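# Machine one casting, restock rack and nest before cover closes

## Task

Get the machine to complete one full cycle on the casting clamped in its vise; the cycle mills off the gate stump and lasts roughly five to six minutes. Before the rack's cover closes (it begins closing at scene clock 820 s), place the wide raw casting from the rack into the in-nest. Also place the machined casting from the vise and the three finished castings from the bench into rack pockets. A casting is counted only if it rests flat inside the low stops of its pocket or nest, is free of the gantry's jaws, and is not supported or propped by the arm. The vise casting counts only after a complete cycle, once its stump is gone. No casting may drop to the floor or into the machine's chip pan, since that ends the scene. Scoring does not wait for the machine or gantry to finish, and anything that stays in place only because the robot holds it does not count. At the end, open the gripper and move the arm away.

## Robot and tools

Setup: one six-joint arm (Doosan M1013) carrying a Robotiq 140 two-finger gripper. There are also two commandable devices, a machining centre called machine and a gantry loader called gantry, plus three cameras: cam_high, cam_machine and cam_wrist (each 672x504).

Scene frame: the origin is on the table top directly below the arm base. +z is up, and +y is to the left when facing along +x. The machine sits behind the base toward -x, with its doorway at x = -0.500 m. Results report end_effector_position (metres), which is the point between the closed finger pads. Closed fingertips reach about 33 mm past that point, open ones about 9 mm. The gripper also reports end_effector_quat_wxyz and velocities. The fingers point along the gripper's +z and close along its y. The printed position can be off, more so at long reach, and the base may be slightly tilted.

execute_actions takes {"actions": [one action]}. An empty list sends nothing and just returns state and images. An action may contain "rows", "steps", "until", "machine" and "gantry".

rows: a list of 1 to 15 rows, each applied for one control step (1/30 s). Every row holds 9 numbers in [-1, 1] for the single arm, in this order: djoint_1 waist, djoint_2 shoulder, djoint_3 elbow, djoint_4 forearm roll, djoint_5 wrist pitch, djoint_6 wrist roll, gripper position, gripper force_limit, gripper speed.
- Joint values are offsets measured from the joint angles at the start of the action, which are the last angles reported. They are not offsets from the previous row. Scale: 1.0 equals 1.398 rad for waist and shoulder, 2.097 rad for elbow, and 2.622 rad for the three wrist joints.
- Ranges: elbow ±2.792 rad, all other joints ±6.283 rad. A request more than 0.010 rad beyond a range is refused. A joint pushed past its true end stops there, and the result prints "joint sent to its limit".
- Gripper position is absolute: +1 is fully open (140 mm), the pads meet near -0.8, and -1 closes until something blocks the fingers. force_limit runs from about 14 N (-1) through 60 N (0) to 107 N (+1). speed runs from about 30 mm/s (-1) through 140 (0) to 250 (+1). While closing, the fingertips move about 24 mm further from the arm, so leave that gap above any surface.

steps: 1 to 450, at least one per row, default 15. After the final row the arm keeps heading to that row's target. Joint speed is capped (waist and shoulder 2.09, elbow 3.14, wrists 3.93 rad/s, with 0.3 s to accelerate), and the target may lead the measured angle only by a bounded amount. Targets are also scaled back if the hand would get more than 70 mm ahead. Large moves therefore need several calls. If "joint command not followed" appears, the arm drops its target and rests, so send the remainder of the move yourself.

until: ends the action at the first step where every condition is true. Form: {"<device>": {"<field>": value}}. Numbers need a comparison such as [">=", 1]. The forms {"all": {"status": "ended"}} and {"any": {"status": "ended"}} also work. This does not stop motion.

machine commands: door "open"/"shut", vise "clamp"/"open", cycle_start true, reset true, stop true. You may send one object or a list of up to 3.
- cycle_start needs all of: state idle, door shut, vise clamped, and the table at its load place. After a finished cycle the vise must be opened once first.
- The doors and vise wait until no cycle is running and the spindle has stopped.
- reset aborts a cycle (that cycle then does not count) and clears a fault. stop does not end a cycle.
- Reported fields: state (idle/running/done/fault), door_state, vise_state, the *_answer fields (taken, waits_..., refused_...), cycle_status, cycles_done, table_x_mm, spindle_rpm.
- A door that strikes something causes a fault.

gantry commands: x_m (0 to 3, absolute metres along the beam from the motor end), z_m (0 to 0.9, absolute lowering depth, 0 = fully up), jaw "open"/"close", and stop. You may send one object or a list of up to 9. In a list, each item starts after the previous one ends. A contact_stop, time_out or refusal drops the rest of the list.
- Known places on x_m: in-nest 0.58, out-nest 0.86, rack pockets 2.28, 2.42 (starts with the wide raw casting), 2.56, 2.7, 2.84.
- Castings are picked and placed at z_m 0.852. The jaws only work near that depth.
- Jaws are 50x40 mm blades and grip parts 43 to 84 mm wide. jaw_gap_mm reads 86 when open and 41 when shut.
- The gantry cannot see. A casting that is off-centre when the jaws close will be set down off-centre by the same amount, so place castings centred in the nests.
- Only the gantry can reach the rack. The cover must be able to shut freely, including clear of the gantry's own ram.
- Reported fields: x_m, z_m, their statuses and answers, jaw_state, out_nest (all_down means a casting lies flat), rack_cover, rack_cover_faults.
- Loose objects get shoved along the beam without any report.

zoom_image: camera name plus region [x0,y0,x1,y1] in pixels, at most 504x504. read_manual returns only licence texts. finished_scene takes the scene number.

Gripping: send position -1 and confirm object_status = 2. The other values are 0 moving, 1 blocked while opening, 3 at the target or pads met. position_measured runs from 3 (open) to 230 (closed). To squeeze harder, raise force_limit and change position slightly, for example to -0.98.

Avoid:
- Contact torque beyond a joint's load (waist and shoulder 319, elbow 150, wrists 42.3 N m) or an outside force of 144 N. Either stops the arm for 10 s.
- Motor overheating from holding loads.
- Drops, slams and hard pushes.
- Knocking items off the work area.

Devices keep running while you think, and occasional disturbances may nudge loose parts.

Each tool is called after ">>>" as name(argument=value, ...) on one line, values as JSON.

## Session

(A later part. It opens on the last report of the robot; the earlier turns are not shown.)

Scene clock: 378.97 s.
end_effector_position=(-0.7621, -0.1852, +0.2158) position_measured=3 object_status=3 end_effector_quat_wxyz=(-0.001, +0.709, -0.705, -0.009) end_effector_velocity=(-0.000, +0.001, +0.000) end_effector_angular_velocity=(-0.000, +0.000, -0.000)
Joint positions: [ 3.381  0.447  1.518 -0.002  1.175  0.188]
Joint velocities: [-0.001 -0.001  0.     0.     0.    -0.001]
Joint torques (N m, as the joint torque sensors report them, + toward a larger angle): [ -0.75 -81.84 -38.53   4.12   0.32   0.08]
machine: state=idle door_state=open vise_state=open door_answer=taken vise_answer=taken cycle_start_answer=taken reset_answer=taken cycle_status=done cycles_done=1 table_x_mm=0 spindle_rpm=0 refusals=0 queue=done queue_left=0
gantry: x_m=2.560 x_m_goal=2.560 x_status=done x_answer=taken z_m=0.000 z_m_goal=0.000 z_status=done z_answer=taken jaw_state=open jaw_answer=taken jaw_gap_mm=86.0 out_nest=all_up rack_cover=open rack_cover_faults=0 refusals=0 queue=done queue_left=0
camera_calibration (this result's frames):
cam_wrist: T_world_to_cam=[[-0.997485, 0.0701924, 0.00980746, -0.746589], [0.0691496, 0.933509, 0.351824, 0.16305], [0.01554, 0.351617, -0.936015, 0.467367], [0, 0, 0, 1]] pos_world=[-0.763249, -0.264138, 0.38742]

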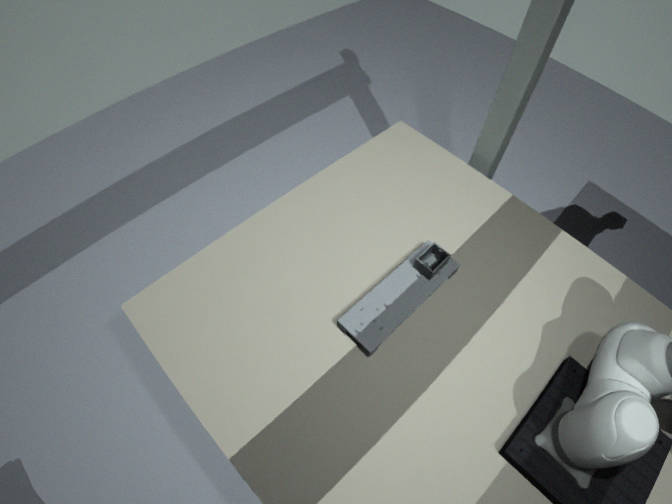

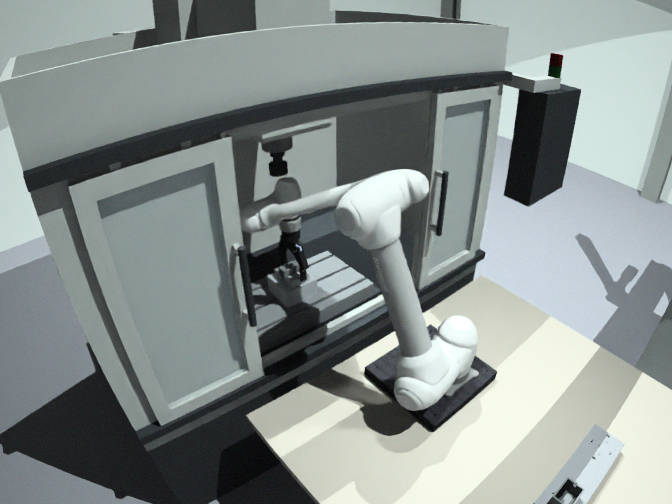

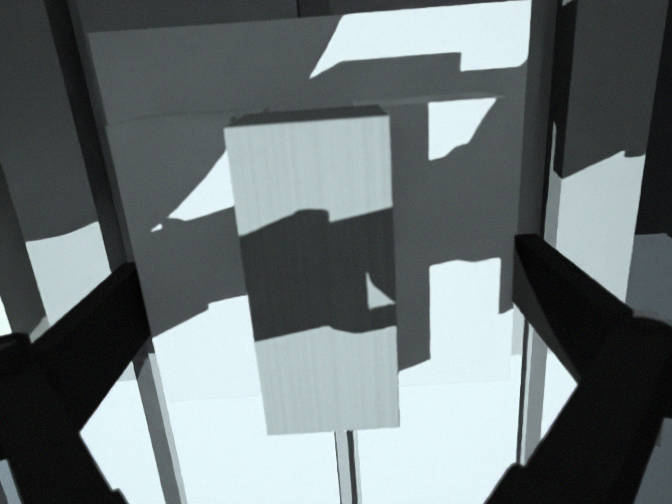

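>>> execute_actions(actions=[{"rows":[[0.008,-0.003,0.003,0,0,0.004,1,0,0],[0.008,-0.003,0.003,0,0,0.004,1,0,0],[0.008,-0.003,0.003,0,0,0.004,1,0,0],[0.008,-0.003,0.003,0,0,0.004,1,0,0],[0.008,-0.003,0.003,0,0,0.004,1,0,0],[0.008,-0.003,0.003,0,0,0.004,1,0,0],[0.008,-0.003,0.003,0,0,0.004,-1,0,-0.6]],"steps":70}])

Scene clock: 394.10 s.
end_effector_position=(-0.7566, -0.1930, +0.2156) position_measured=31 object_status=2 end_effector_quat_wxyz=(-0.002, +0.709, -0.705, -0.009) end_effector_velocity=(+0.000, +0.000, +0.001) end_effector_angular_velocity=(-0.000, +0.001, -0.000)
Joint positions: [ 3.392  0.443  1.524 -0.002  1.175  0.199]
Joint velocities: [-0.    -0.001  0.     0.     0.     0.   ]
Joint torques (N m, as the joint torque sensors report them, + toward a larger angle): [ 20.89 -41.24  47.84  10.38  34.79  -0.58]
machine: state=idle door_state=open vise_state=open door_answer=taken vise_answer=taken cycle_start_answer=taken reset_answer=taken cycle_status=done cycles_done=1 table_x_mm=0 spindle_rpm=0 refusals=0 queue=done queue_left=0
gantry: x_m=2.560 x_m_goal=2.560 x_status=done x_answer=taken z_m=0.000 z_m_goal=0.000 z_status=done z_answer=taken jaw_state=open jaw_answer=taken jaw_gap_mm=86.0 out_nest=all_up rack_cover=open rack_cover_faults=0 refusals=0 queue=done queue_left=0
camera_calibration (this result's frames):
cam_wrist: T_world_to_cam=[[-0.99755, 0.0695206, 0.00778381, -0.740271], [0.0677999, 0.93341, 0.352348, 0.168862], [0.0172299, 0.352012, -0.935837, 0.471228], [0, 0, 0, 1]] pos_world=[-0.758025, -0.272032, 0.387256]

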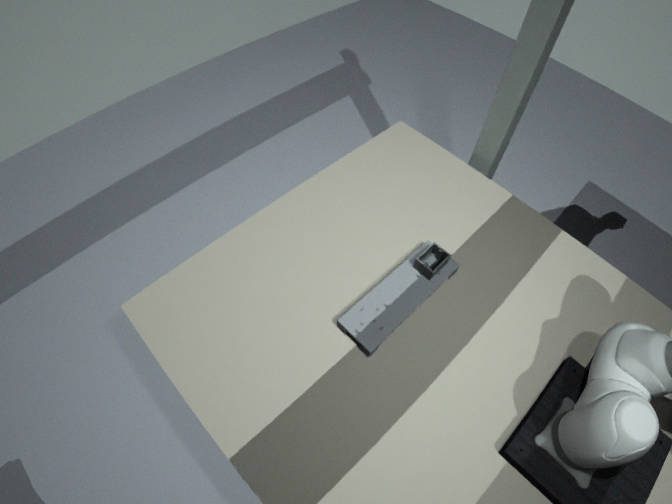

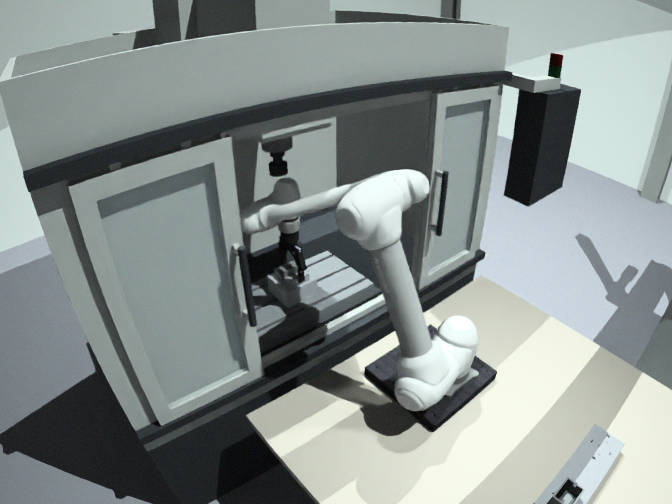

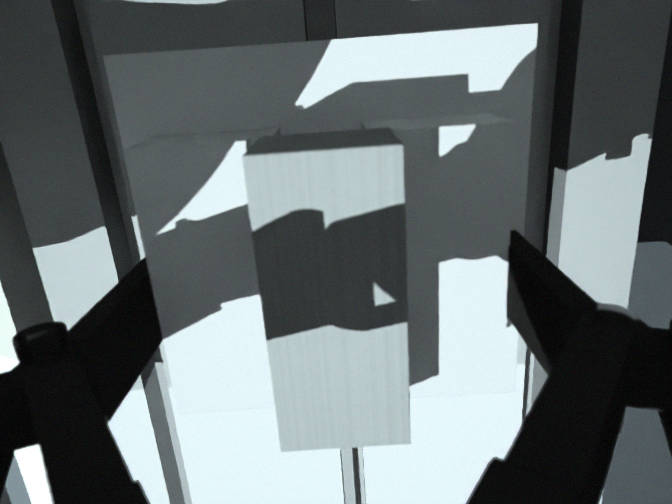

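>>> execute_actions(actions=[{"rows":[[0,0,0,0,0,0,1,0,0],[0,0,0,0,0,0,1,0,0],[0,0,0,0,0,0,1,0,0],[0,0,0,0,0,0,1,0,0],[0,-0.006,-0.013,0,0.014,0,1,0,0],[0,-0.006,-0.013,0,0.014,0,1,0,0],[0,-0.006,-0.013,0,0.014,0,1,0,0],[0,-0.006,-0.013,0,0.014,0,1,0,0],[0,-0.006,-0.013,0,0.014,0,1,0,0],[0,-0.006,-0.013,0,0.014,0,1,0,0],[0,-0.006,-0.013,0,0.014,0,1,0,0],[0,-0.006,-0.013,0,0.014,0,1,0,0],[0,-0.006,-0.013,0,0.014,0,1,0,0],[0,-0.006,-0.013,0,0.014,0,1,0,0],[0,-0.006,-0.013,0,0.014,0,-1,0,-0.6]],"steps":85}])

Scene clock: 412.87 s.
end_effector_position=(-0.7567, -0.1936, +0.2514) position_measured=168 object_status=2 end_effector_quat_wxyz=(-0.003, +0.709, -0.705, -0.008) end_effector_velocity=(-0.000, -0.000, -0.000) end_effector_angular_velocity=(+0.000, -0.000, +0.000)
Joint positions: [ 3.392  0.424  1.484 -0.002  1.237  0.199]
Joint velocities: [ 0.  0. -0. -0.  0. -0.]
Joint torques (N m, as the joint torque sensors report them, + toward a larger angle): [  4.66 -60.57 -22.74   5.78   1.26  -0.74]
FORCE FAULT: contact force on the arm reached its limit, and the arm stopped for 10 seconds. The contact can be on any part of the arm, not only on its tool. The arm's remaining commands of this call were not run. The arm holds still and accepts commands again. Move the arm away from the contact; if what it grips holds it there, let go first. Pushing or pulling that hard again can fault the arm again.
machine: state=idle door_state=open vise_state=open door_answer=taken vise_answer=taken cycle_start_answer=taken reset_answer=taken cycle_status=done cycles_done=1 table_x_mm=0 spindle_rpm=0 refusals=0 queue=done queue_left=0
gantry: x_m=2.560 x_m_goal=2.560 x_status=done x_answer=taken z_m=0.000 z_m_goal=0.000 z_status=done z_answer=taken jaw_state=open jaw_answer=taken jaw_gap_mm=86.0 out_nest=all_up rack_cover=open rack_cover_faults=0 refusals=0 queue=done queue_left=0
camera_calibration (this result's frames):
cam_wrist: T_world_to_cam=[[-0.997557, 0.0696865, 0.00491743, -0.739904], [0.0669293, 0.933167, 0.353156, 0.155878], [0.0200214, 0.352622, -0.935552, 0.507002], [0, 0, 0, 1]] pos_world=[-0.75868, -0.272679, 0.422915]

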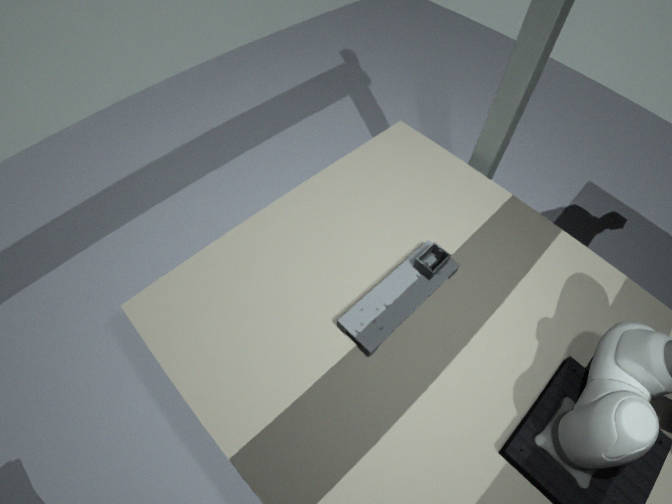

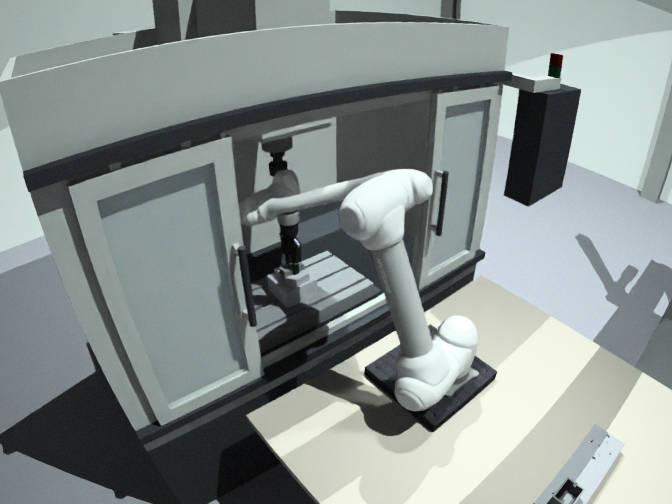

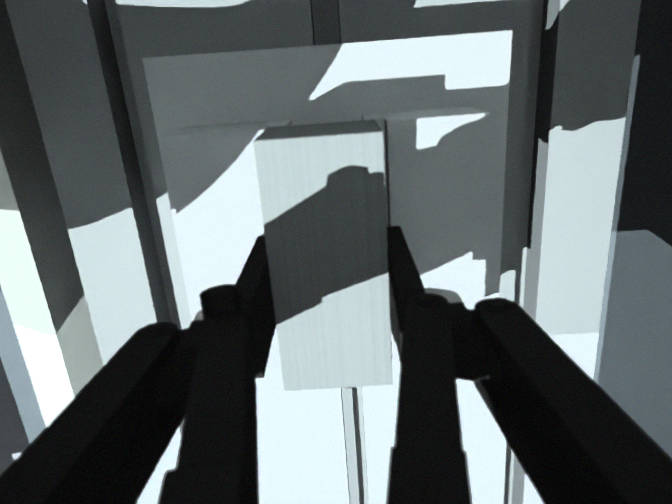

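>>> execute_actions(actions=[{"rows":[[0,-0.002,-0.004,0,0.004,0,-1,0,-0.6],[0,-0.004,-0.008,0,0.009,0,-1,0,-0.6],[0,-0.006,-0.012,0,0.013,0,-1,0,-0.6],[0,-0.008,-0.016,0,0.017,0,-1,0,-0.6],[0,-0.01,-0.02,0,0.022,0,-1,0,-0.6],[0,-0.012,-0.024,0,0.026,0,-1,0,-0.6],[0,-0.015,-0.028,0,0.03,0,-1,0,-0.6],[0,-0.018,-0.032,0,0.035,0,-1,0,-0.6],[0,-0.022,-0.036,0,0.04,0,-1,0,-0.6]],"steps":30}])

Scene clock: 419.20 s.
end_effector_position=(-0.7557, -0.1943, +0.3159) position_measured=168 object_status=2 end_effector_quat_wxyz=(-0.002, +0.709, -0.705, -0.008) end_effector_velocity=(+0.000, -0.000, +0.001) end_effector_angular_velocity=(-0.001, +0.001, +0.001)
Joint positions: [ 3.392  0.394  1.408 -0.002  1.342  0.199]
Joint velocities: [ 0.    -0.001 -0.     0.     0.    -0.   ]
Joint torques (N m, as the joint torque sensors report them, + toward a larger angle): [  0.3  -81.9  -43.44   4.08   0.07   0.21]
machine: state=idle door_state=open vise_state=open door_answer=taken vise_answer=taken cycle_start_answer=taken reset_answer=taken cycle_status=done cycles_done=1 table_x_mm=0 spindle_rpm=0 refusals=0 queue=done queue_left=0
gantry: x_m=2.560 x_m_goal=2.560 x_status=done x_answer=taken z_m=0.000 z_m_goal=0.000 z_status=done z_answer=taken jaw_state=open jaw_answer=taken jaw_gap_mm=86.0 out_nest=all_up rack_cover=open rack_cover_faults=0 refusals=0 queue=done queue_left=0
camera_calibration (this result's frames):
cam_wrist: T_world_to_cam=[[-0.997534, 0.0699066, 0.00624477, -0.739512], [0.067609, 0.933226, 0.35287, 0.134295], [0.0188402, 0.352422, -0.935651, 0.566703], [0, 0, 0, 1]] pos_world=[-0.757445, -0.27335, 0.487466]

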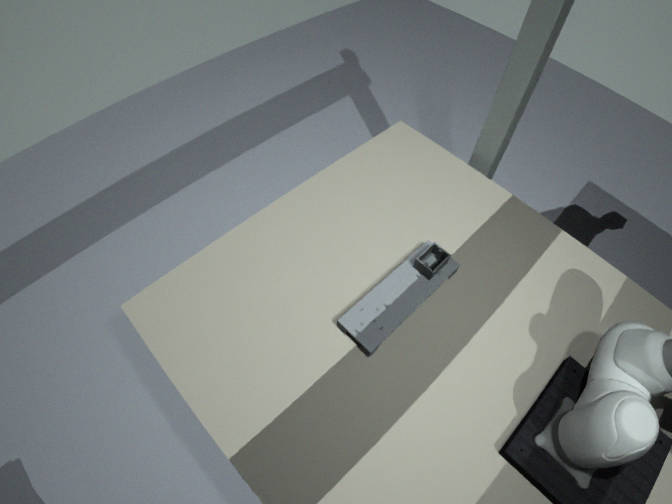

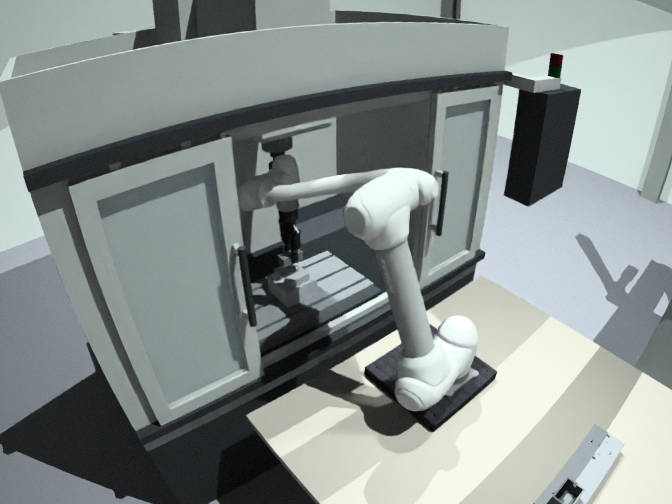

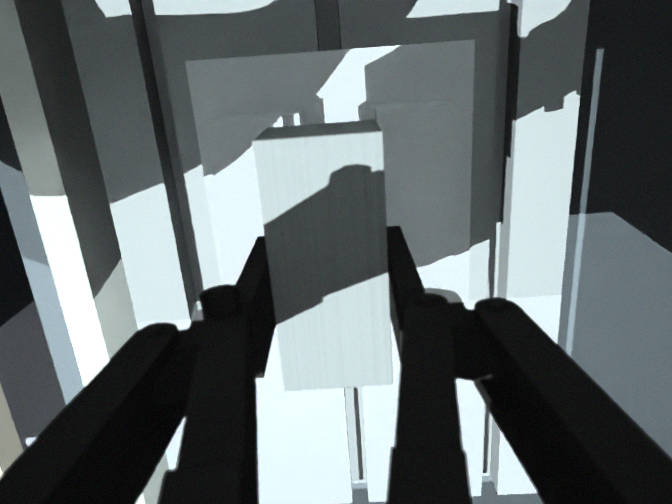

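>>> execute_actions(actions=[{"rows":[[-0.03,-0.1,0.06,0,0,0,-1,0,0],[-0.03,-0.1,0.06,0,0,0,-1,0,0],[-0.03,-0.1,0.06,0,0,0,-1,0,0],[-0.07,-0.2,0.13,0,0,0,-1,0,0],[-0.07,-0.2,0.13,0,0,0,-1,0,0],[-0.07,-0.2,0.13,0,0,0,-1,0,0],[-0.11,-0.31,0.21,0,-0.01,0,-1,0,0],[-0.11,-0.31,0.21,0,-0.01,0,-1,0,0],[-0.11,-0.31,0.21,0,-0.01,0,-1,0,0],[-0.137,-0.425,0.3,0,-0.016,0,-1,0,0]],"steps":60}])

>>> execute_actions(actions=[{"rows":[[-0.25,0,0,0,0,0,-1,0,0],[-0.25,0,0,0,0,0,-1,0,0],[-0.25,0,0,0,0,0,-1,0,0],[-0.25,0,0,0,0,0,-1,0,0],[-0.25,0,0,0,0,0,-1,0,0],[-0.25,0,0,0,0,0,-1,0,0],[-0.5,0,0,0,0,0,-1,0,0],[-0.5,0,0,0,0,0,-1,0,0],[-0.5,0,0,0,0,0,-1,0,0],[-0.5,0,0,0,0,0,-1,0,0],[-0.5,0,0,0,0,0,-1,0,0],[-0.5,0,0,0,0,0,-1,0,0],[-0.75,0,0,0,0,0,-1,0,0],[-0.75,0,0,0,0,0,-1,0,0],[-1,0,0,0,0,0,-1,0,0]],"steps":70}])

Scene clock: 433.33 s.
end_effector_position=(-0.4143, -0.0423, +0.3304) position_measured=168 object_status=2 end_effector_quat_wxyz=(-0.001, -0.638, +0.770, +0.010) end_effector_velocity=(+0.000, -0.000, -0.000) end_effector_angular_velocity=(-0.000, -0.000, -0.000)
Joint positions: [ 3.201 -0.201  2.037 -0.002  1.3    0.199]
Joint velocities: [ 0. -0.  0.  0.  0.  0.]
Joint torques (N m, as the joint torque sensors report them, + toward a larger angle): [ -2.86 -19.36 -42.03   4.24  -0.09   0.01]
machine: state=idle door_state=open vise_state=open door_answer=taken vise_answer=taken cycle_start_answer=taken reset_answer=taken cycle_status=done cycles_done=1 table_x_mm=0 spindle_rpm=0 refusals=0 queue=done queue_left=0
gantry: x_m=2.560 x_m_goal=2.560 x_status=done x_answer=taken z_m=0.000 z_m_goal=0.000 z_status=done z_answer=taken jaw_state=open jaw_answer=taken jaw_gap_mm=86.0 out_nest=all_up rack_cover=open rack_cover_faults=0 refusals=0 queue=done queue_left=0
camera_calibration (this result's frames):
cam_wrist: T_world_to_cam=[[-0.965935, 0.258347, 0.0150182, -0.391463], [0.247197, 0.903965, 0.348914, 0.0386803], [0.0765648, 0.34074, -0.937035, 0.54419], [0, 0, 0, 1]] pos_world=[-0.429356, -0.11926, 0.502308]

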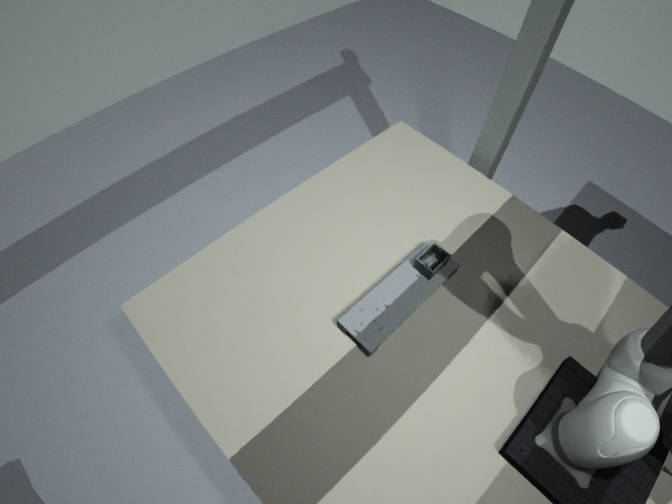

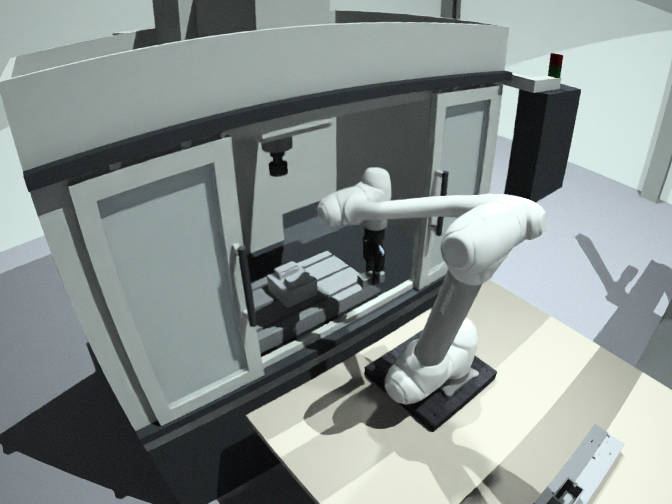

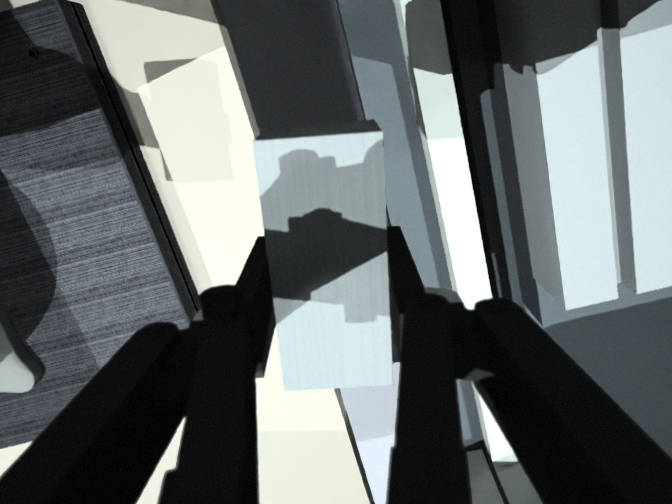

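Scene clock: 435.67 s.
end_effector_position=(-0.1070, +0.4007, +0.3329) position_measured=168 object_status=2 end_effector_quat_wxyz=(-0.004, +0.007, +1.000, +0.009) end_effector_velocity=(-0.000, +0.000, -0.000) end_effector_angular_velocity=(-0.000, +0.000, +0.001)
Joint positions: [ 1.803 -0.201  2.037 -0.002  1.3    0.199]
Joint velocities: [ 0.001  0.    -0.     0.    -0.    -0.   ]
Joint torques (N m, as the joint torque sensors report them, + toward a larger angle): [  1.94 -22.42 -41.57   4.86   0.21  -0.02]
machine: state=idle door_state=open vise_state=open door_answer=taken vise_answer=taken cycle_start_answer=taken reset_answer=taken cycle_status=done cycles_done=1 table_x_mm=0 spindle_rpm=0 refusals=0 queue=done queue_left=0
gantry: x_m=2.560 x_m_goal=2.560 x_status=done x_answer=taken z_m=0.000 z_m_goal=0.000 z_status=done z_answer=taken jaw_state=open jaw_answer=taken jaw_gap_mm=86.0 out_nest=all_up rack_cover=open rack_cover_faults=0 refusals=0 queue=done queue_left=0
camera_calibration (this result's frames):
cam_wrist: T_world_to_cam=[[0.0887284, 0.995962, 0.013685, -0.391375], [0.940004, -0.0882713, 0.329547, 0.0395664], [0.329424, -0.0163762, -0.94404, 0.544513], [0, 0, 0, 1]] pos_world=[-0.181842, 0.402205, 0.506359]

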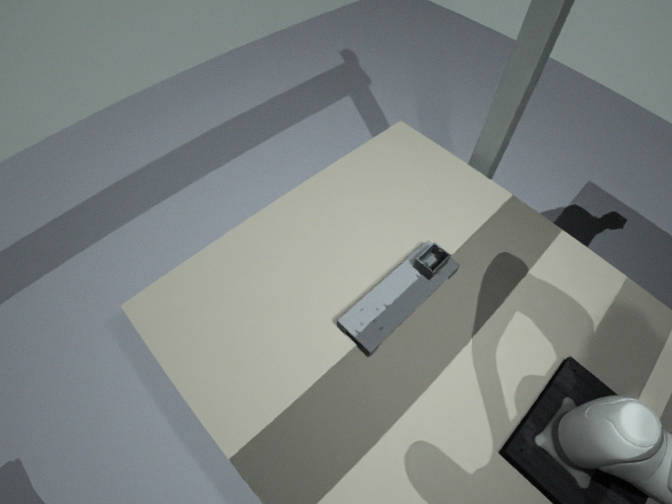

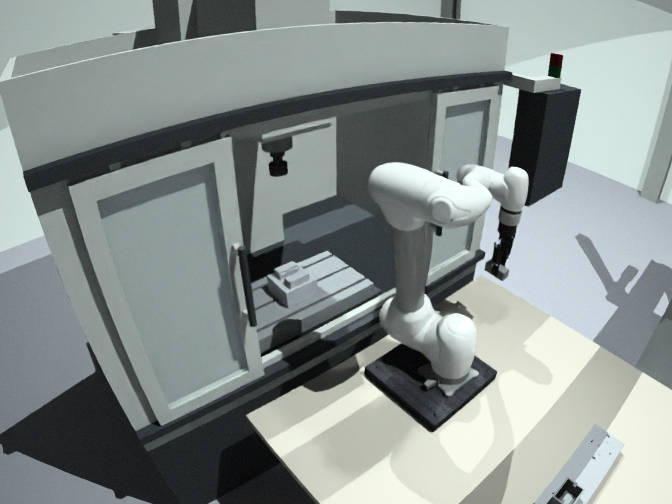

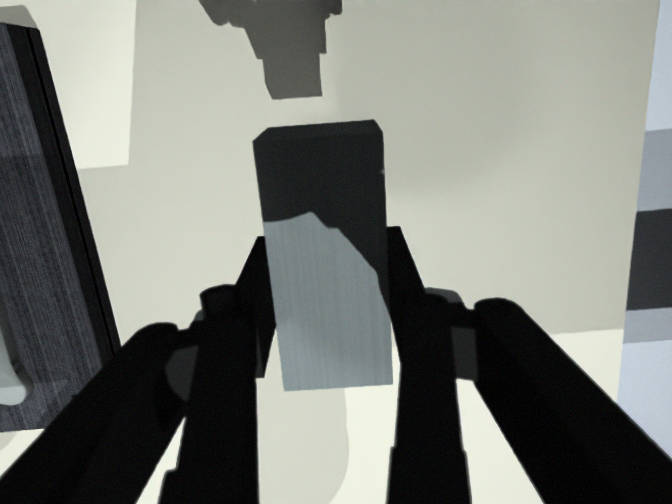

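>>> execute_actions(actions=[{"rows":[[-0.25,0,0,0,0,0,-1,0,0],[-0.25,0,0,0,0,0,-1,0,0],[-0.25,0,0,0,0,0,-1,0,0],[-0.25,0,0,0,0,0,-1,0,0],[-0.25,0,0,0,0,0,-1,0,0],[-0.5,0,0,0,0,0,-1,0,0],[-0.5,0,0,0,0,0,-1,0,0],[-0.5,0,0,0,0,0,-1,0,0],[-0.5,0,0,0,0,0,-1,0,0],[-0.5,0,0,0,0,0,-1,0,0],[-0.75,0,0,0,0,0,-1,0,0],[-0.75,0,0,0,0,0,-1,0,0],[-0.75,0,0,0,0,0,-1,0,0],[-0.75,0,0,0,0,0,-1,0,0],[-1,0,0,0,0,-0.01,-1,0,0]],"steps":70}])

>>> execute_actions(actions=[{"rows":[[-0.129,0.1,-0.06,0,0,0,-1,0,0],[-0.129,0.1,-0.06,0,0,0,-1,0,0],[-0.129,0.1,-0.06,0,0,0,-1,0,0],[-0.129,0.1,-0.06,0,0,0,-1,0,0],[-0.129,0.2,-0.11,0,-0.02,0,-1,0,0],[-0.129,0.2,-0.11,0,-0.02,0,-1,0,0],[-0.129,0.2,-0.11,0,-0.02,0,-1,0,0],[-0.129,0.2,-0.11,0,-0.02,0,-1,0,0],[-0.129,0.29,-0.13,0,-0.055,0,-1,0,0],[-0.129,0.29,-0.13,0,-0.055,0,-1,0,0],[-0.129,0.29,-0.13,0,-0.055,0,-1,0,0],[-0.129,0.29,-0.13,0,-0.055,0,-1,0,0],[-0.129,0.366,-0.115,0,-0.1,0,-1,0,0]],"steps":60}])

Scene clock: 455.97 s.
end_effector_position=(+0.3822, +0.1741, +0.3252) position_measured=168 object_status=2 end_effector_quat_wxyz=(-0.006, +0.639, +0.769, +0.003) end_effector_velocity=(-0.000, -0.000, -0.000) end_effector_angular_velocity=(+0.000, +0.001, +0.000)
Joint positions: [ 0.404 -0.201  2.037 -0.002  1.3    0.173]
Joint velocities: [-0.     0.     0.     0.     0.    -0.001]
Joint torques (N m, as the joint torque sensors report them, + toward a larger angle): [  1.52 -18.88 -41.11   4.5    0.     0.07]
machine: state=idle door_state=open vise_state=open door_answer=taken vise_answer=taken cycle_start_answer=taken reset_answer=taken cycle_status=done cycles_done=1 table_x_mm=0 spindle_rpm=0 refusals=0 queue=done queue_left=0
gantry: x_m=2.560 x_m_goal=2.560 x_status=done x_answer=taken z_m=0.000 z_m_goal=0.000 z_status=done z_answer=taken jaw_state=open jaw_answer=taken jaw_gap_mm=86.0 out_nest=all_up rack_cover=open rack_cover_faults=0 refusals=0 queue=done queue_left=0
camera_calibration (this result's frames):
cam_wrist: T_world_to_cam=[[0.99392, 0.10991, -0.00647412, -0.394138], [0.105963, -0.938946, 0.327341, 0.0298993], [0.0298991, -0.326036, -0.944884, 0.541041], [0, 0, 0, 1]] pos_world=[0.372397, 0.247793, 0.498882]

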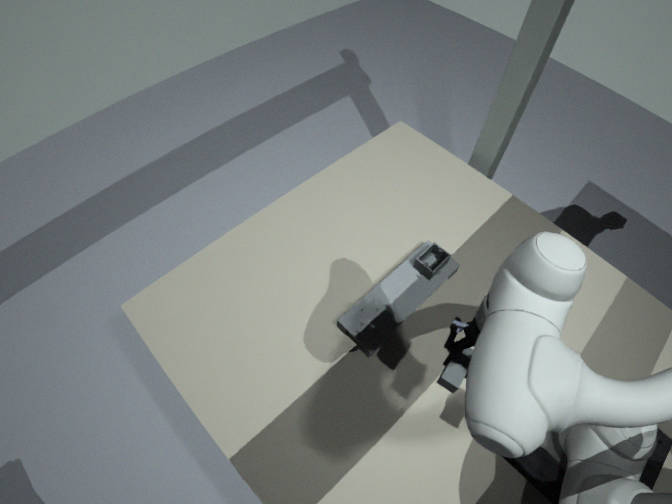

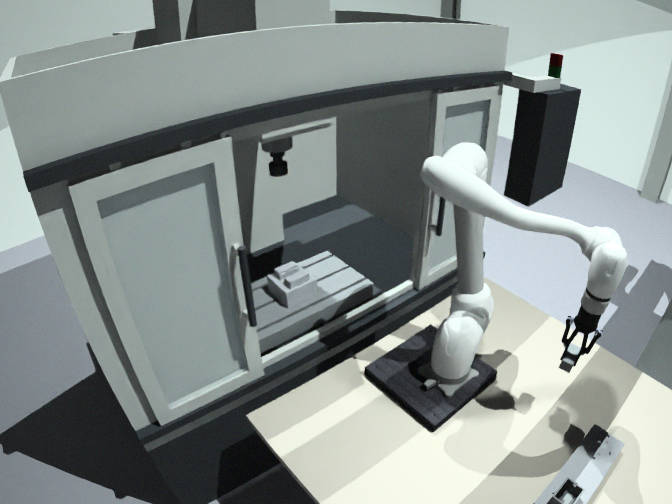

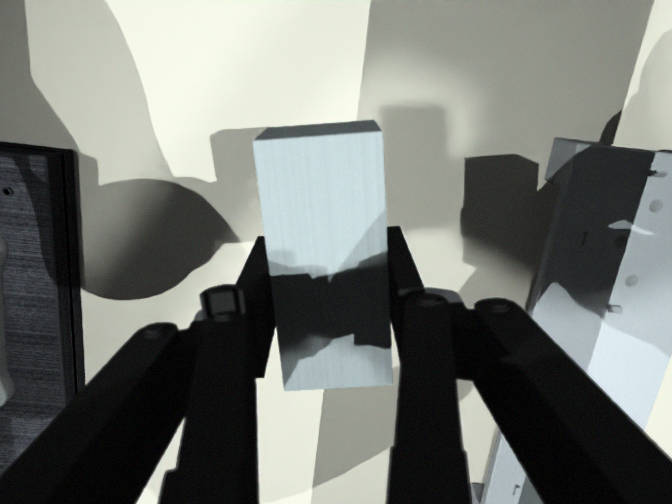

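Scene clock: 457.97 s.
end_effector_position=(+0.6540, +0.1495, +0.1660) position_measured=168 object_status=2 end_effector_quat_wxyz=(-0.008, +0.705, +0.709, -0.001) end_effector_velocity=(+0.000, -0.000, -0.000) end_effector_angular_velocity=(-0.000, +0.000, -0.000)
Joint positions: [ 0.224  0.311  1.796 -0.002  1.038  0.173]
Joint velocities: [-0.  0.  0. -0. -0.  0.]
Joint torques (N m, as the joint torque sensors report them, + toward a larger angle): [  4.9  -71.97 -36.64   3.92   0.22   0.36]
machine: state=idle door_state=open vise_state=open door_answer=taken vise_answer=taken cycle_start_answer=taken reset_answer=taken cycle_status=done cycles_done=1 table_x_mm=0 spindle_rpm=0 refusals=0 queue=done queue_left=0
gantry: x_m=2.560 x_m_goal=2.560 x_status=done x_answer=taken z_m=0.000 z_m_goal=0.000 z_status=done z_answer=taken jaw_state=open jaw_answer=taken jaw_gap_mm=86.0 out_nest=all_up rack_cover=open rack_cover_faults=0 refusals=0 queue=done queue_left=0
camera_calibration (this result's frames):
cam_wrist: T_world_to_cam=[[0.997439, -0.0694789, -0.0169532, -0.636408], [-0.0599857, -0.941839, 0.330667, 0.138532], [-0.0389416, -0.328803, -0.943595, 0.419697], [0, 0, 0, 1]] pos_world=[0.659432, 0.224256, 0.339426]

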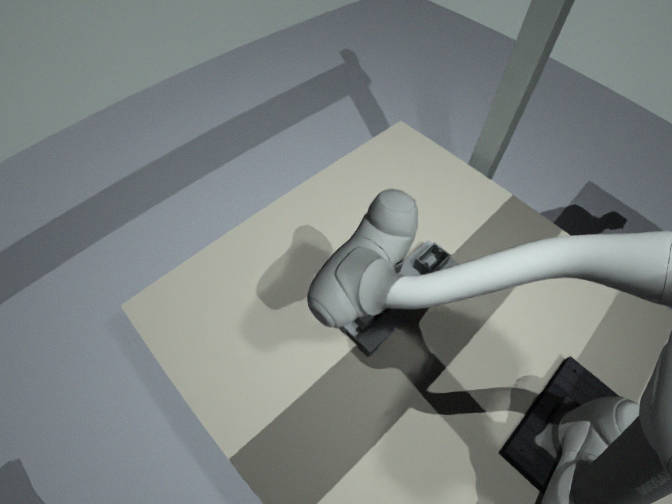

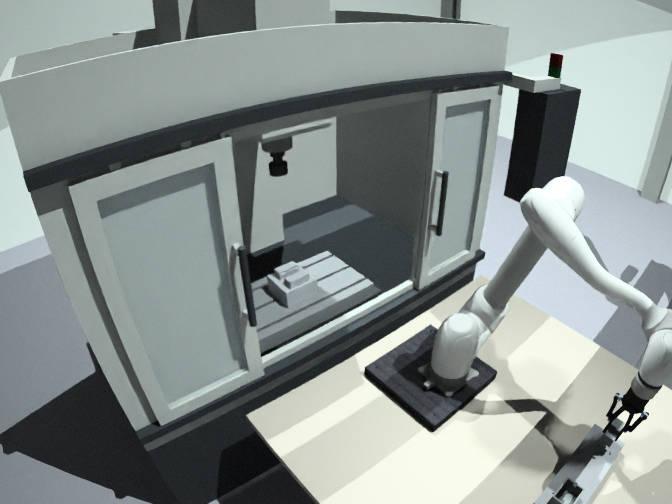

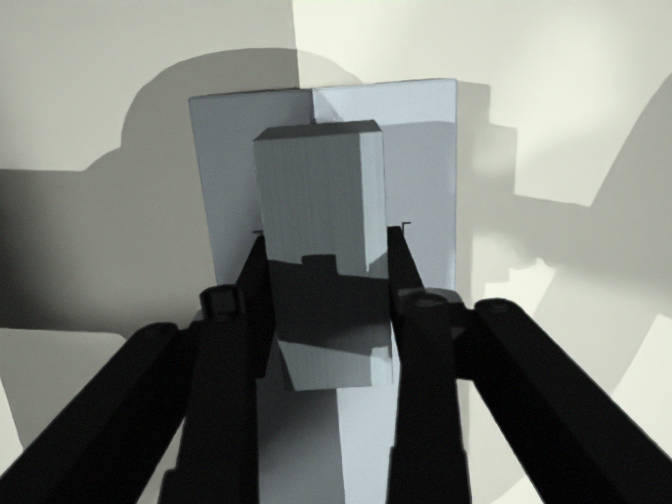

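>>> execute_actions(actions=[{"rows":[[-0.005,0,0,0,0,0,-1,0,0],[-0.005,0,0,0,0,0,-1,0,0],[-0.005,0,0,0,0,0,-1,0,0],[-0.005,0.003,0.0015,0,-0.003,0,-1,0,0],[-0.005,0.006,0.003,0,-0.006,0,-1,0,0],[-0.005,0.009,0.005,0,-0.008,0,-1,0,0],[-0.005,0.012,0.0065,0,-0.011,0,-1,0,0],[-0.005,0.015,0.008,0,-0.014,0,-1,0,0],[-0.005,0.018,0.0096,0,-0.017,0,-1,0,0]],"steps":30}])

>>> zoom_image(camera="cam_machine", region=[540,380,672,504])

Scene clock: 468.40 s.
end_effector_position=(+0.6559, +0.1455, +0.1395) position_measured=168 object_status=2 end_effector_quat_wxyz=(-0.008, +0.708, +0.707, -0.001) end_effector_velocity=(-0.000, -0.000, +0.001) end_effector_angular_velocity=(+0.000, -0.001, +0.000)
Joint positions: [ 0.217  0.336  1.816 -0.002  0.993  0.173]
Joint velocities: [-0.    -0.002  0.    -0.     0.    -0.   ]
Joint torques (N m, as the joint torque sensors report them, + toward a larger angle): [  4.25 -69.46 -35.79   3.89   0.06   0.08]
machine: state=idle door_state=open vise_state=open door_answer=taken vise_answer=taken cycle_start_answer=taken reset_answer=taken cycle_status=done cycles_done=1 table_x_mm=0 spindle_rpm=0 refusals=0 queue=done queue_left=0
gantry: x_m=2.560 x_m_goal=2.560 x_status=done x_answer=taken z_m=0.000 z_m_goal=0.000 z_status=done z_answer=taken jaw_state=open jaw_answer=taken jaw_gap_mm=86.0 out_nest=all_up rack_cover=open rack_cover_faults=0 refusals=0 queue=done queue_left=0
camera_calibration (this result's frames):
cam_wrist: T_world_to_cam=[[0.996921, -0.0763749, -0.0177589, -0.637553], [-0.0662244, -0.941356, 0.330851, 0.147599], [-0.0419862, -0.328657, -0.943516, 0.395401], [0, 0, 0, 1]] pos_world=[0.661966, 0.220201, 0.312912]

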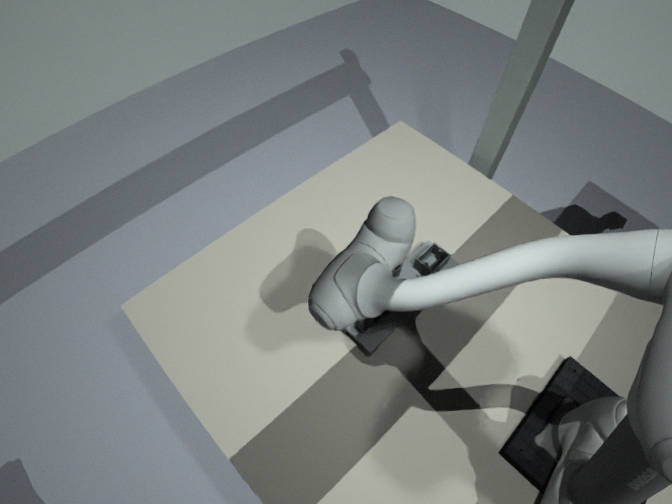

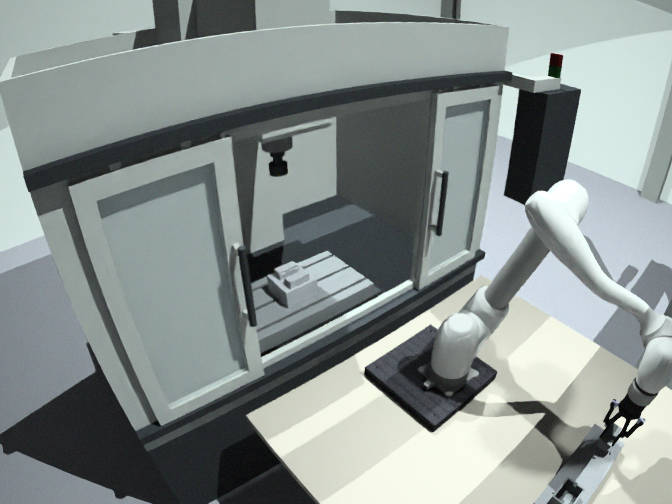

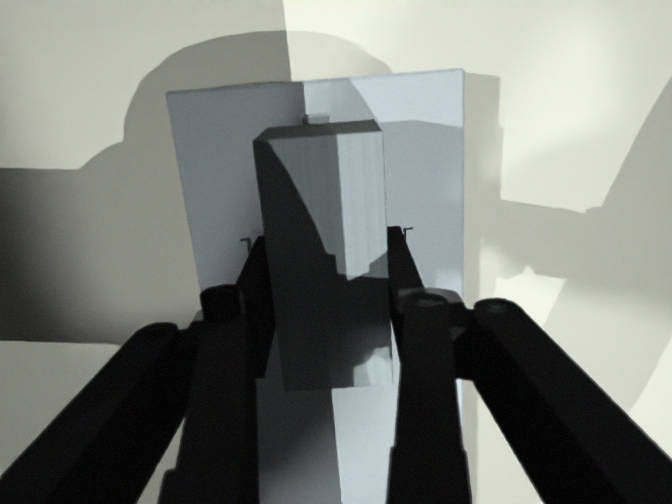

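Region (540, 380, 672, 504) of cam_machine's 672x504 image, scaled by 3.818, with more detail than that image has; it fills the top 473 rows of this view, and the rest is white.

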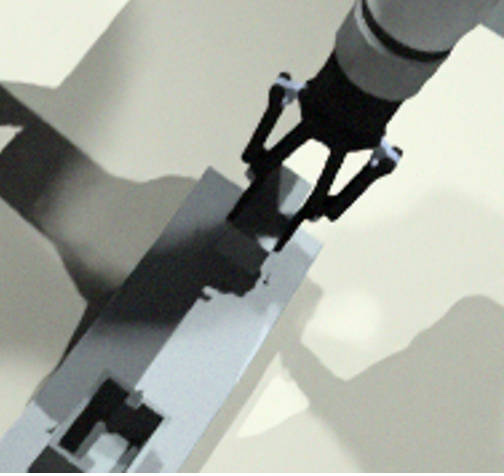

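>>> execute_actions(actions=[{"rows":[[0,0.003,0.0015,0,-0.003,0,-1,0,0],[0,0.005,0.003,0,-0.005,0,-1,0,0],[0,0.005,0.003,0,-0.005,0,-1,0,0],[0,0.005,0.003,0,-0.005,0,-1,0,0],[0,0.005,0.003,0,-0.005,0,-1,0,0],[0,0.005,0.003,0,-0.005,0,1,0,-0.5]],"steps":50}])

Scene clock: 478.20 s.
end_effector_position=(+0.6557, +0.1456, +0.1319) position_measured=3 object_status=3 end_effector_quat_wxyz=(-0.008, +0.708, +0.707, -0.001) end_effector_velocity=(-0.000, +0.000, +0.000) end_effector_angular_velocity=(-0.000, +0.000, +0.000)
Joint positions: [ 0.217  0.343  1.823 -0.002  0.98   0.173]
Joint velocities: [ 0. -0.  0. -0.  0.  0.]
Joint torques (N m, as the joint torque sensors report them, + toward a larger angle): [  2.77 -68.02 -33.01   3.69  -0.49  -0.13]
machine: state=idle door_state=open vise_state=open door_answer=taken vise_answer=taken cycle_start_answer=taken reset_answer=taken cycle_status=done cycles_done=1 table_x_mm=0 spindle_rpm=0 refusals=0 queue=done queue_left=0
gantry: x_m=2.560 x_m_goal=2.560 x_status=done x_answer=taken z_m=0.000 z_m_goal=0.000 z_status=done z_answer=taken jaw_state=open jaw_answer=taken jaw_gap_mm=86.0 out_nest=all_down rack_cover=open rack_cover_faults=0 refusals=0 queue=done queue_left=0
camera_calibration (this result's frames):
cam_wrist: T_world_to_cam=[[0.99692, -0.076347, -0.0179316, -0.637496], [-0.0661402, -0.941354, 0.330875, 0.150131], [-0.0421413, -0.32867, -0.943504, 0.388337], [0, 0, 0, 1]] pos_world=[0.661827, 0.22029, 0.305292]

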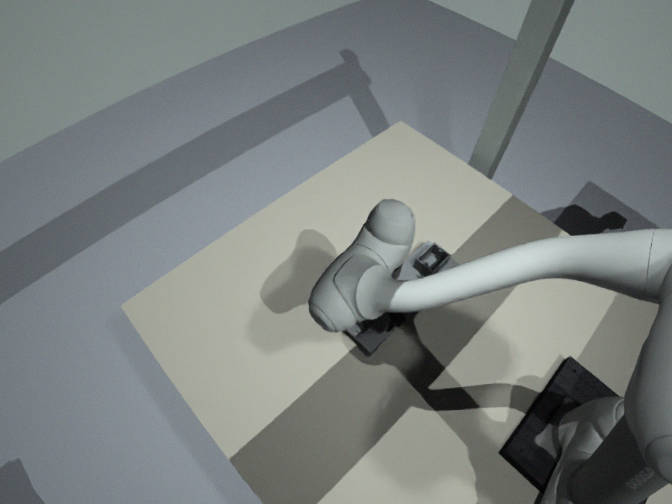

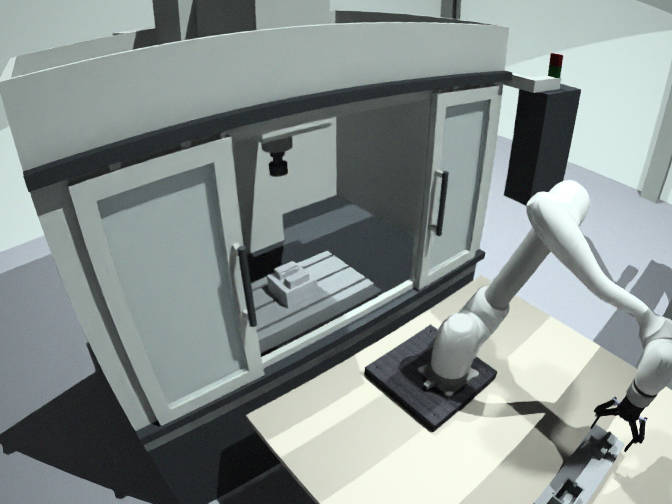

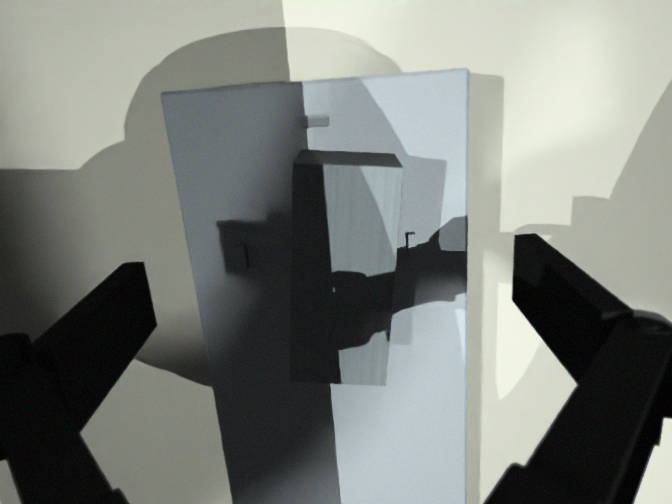

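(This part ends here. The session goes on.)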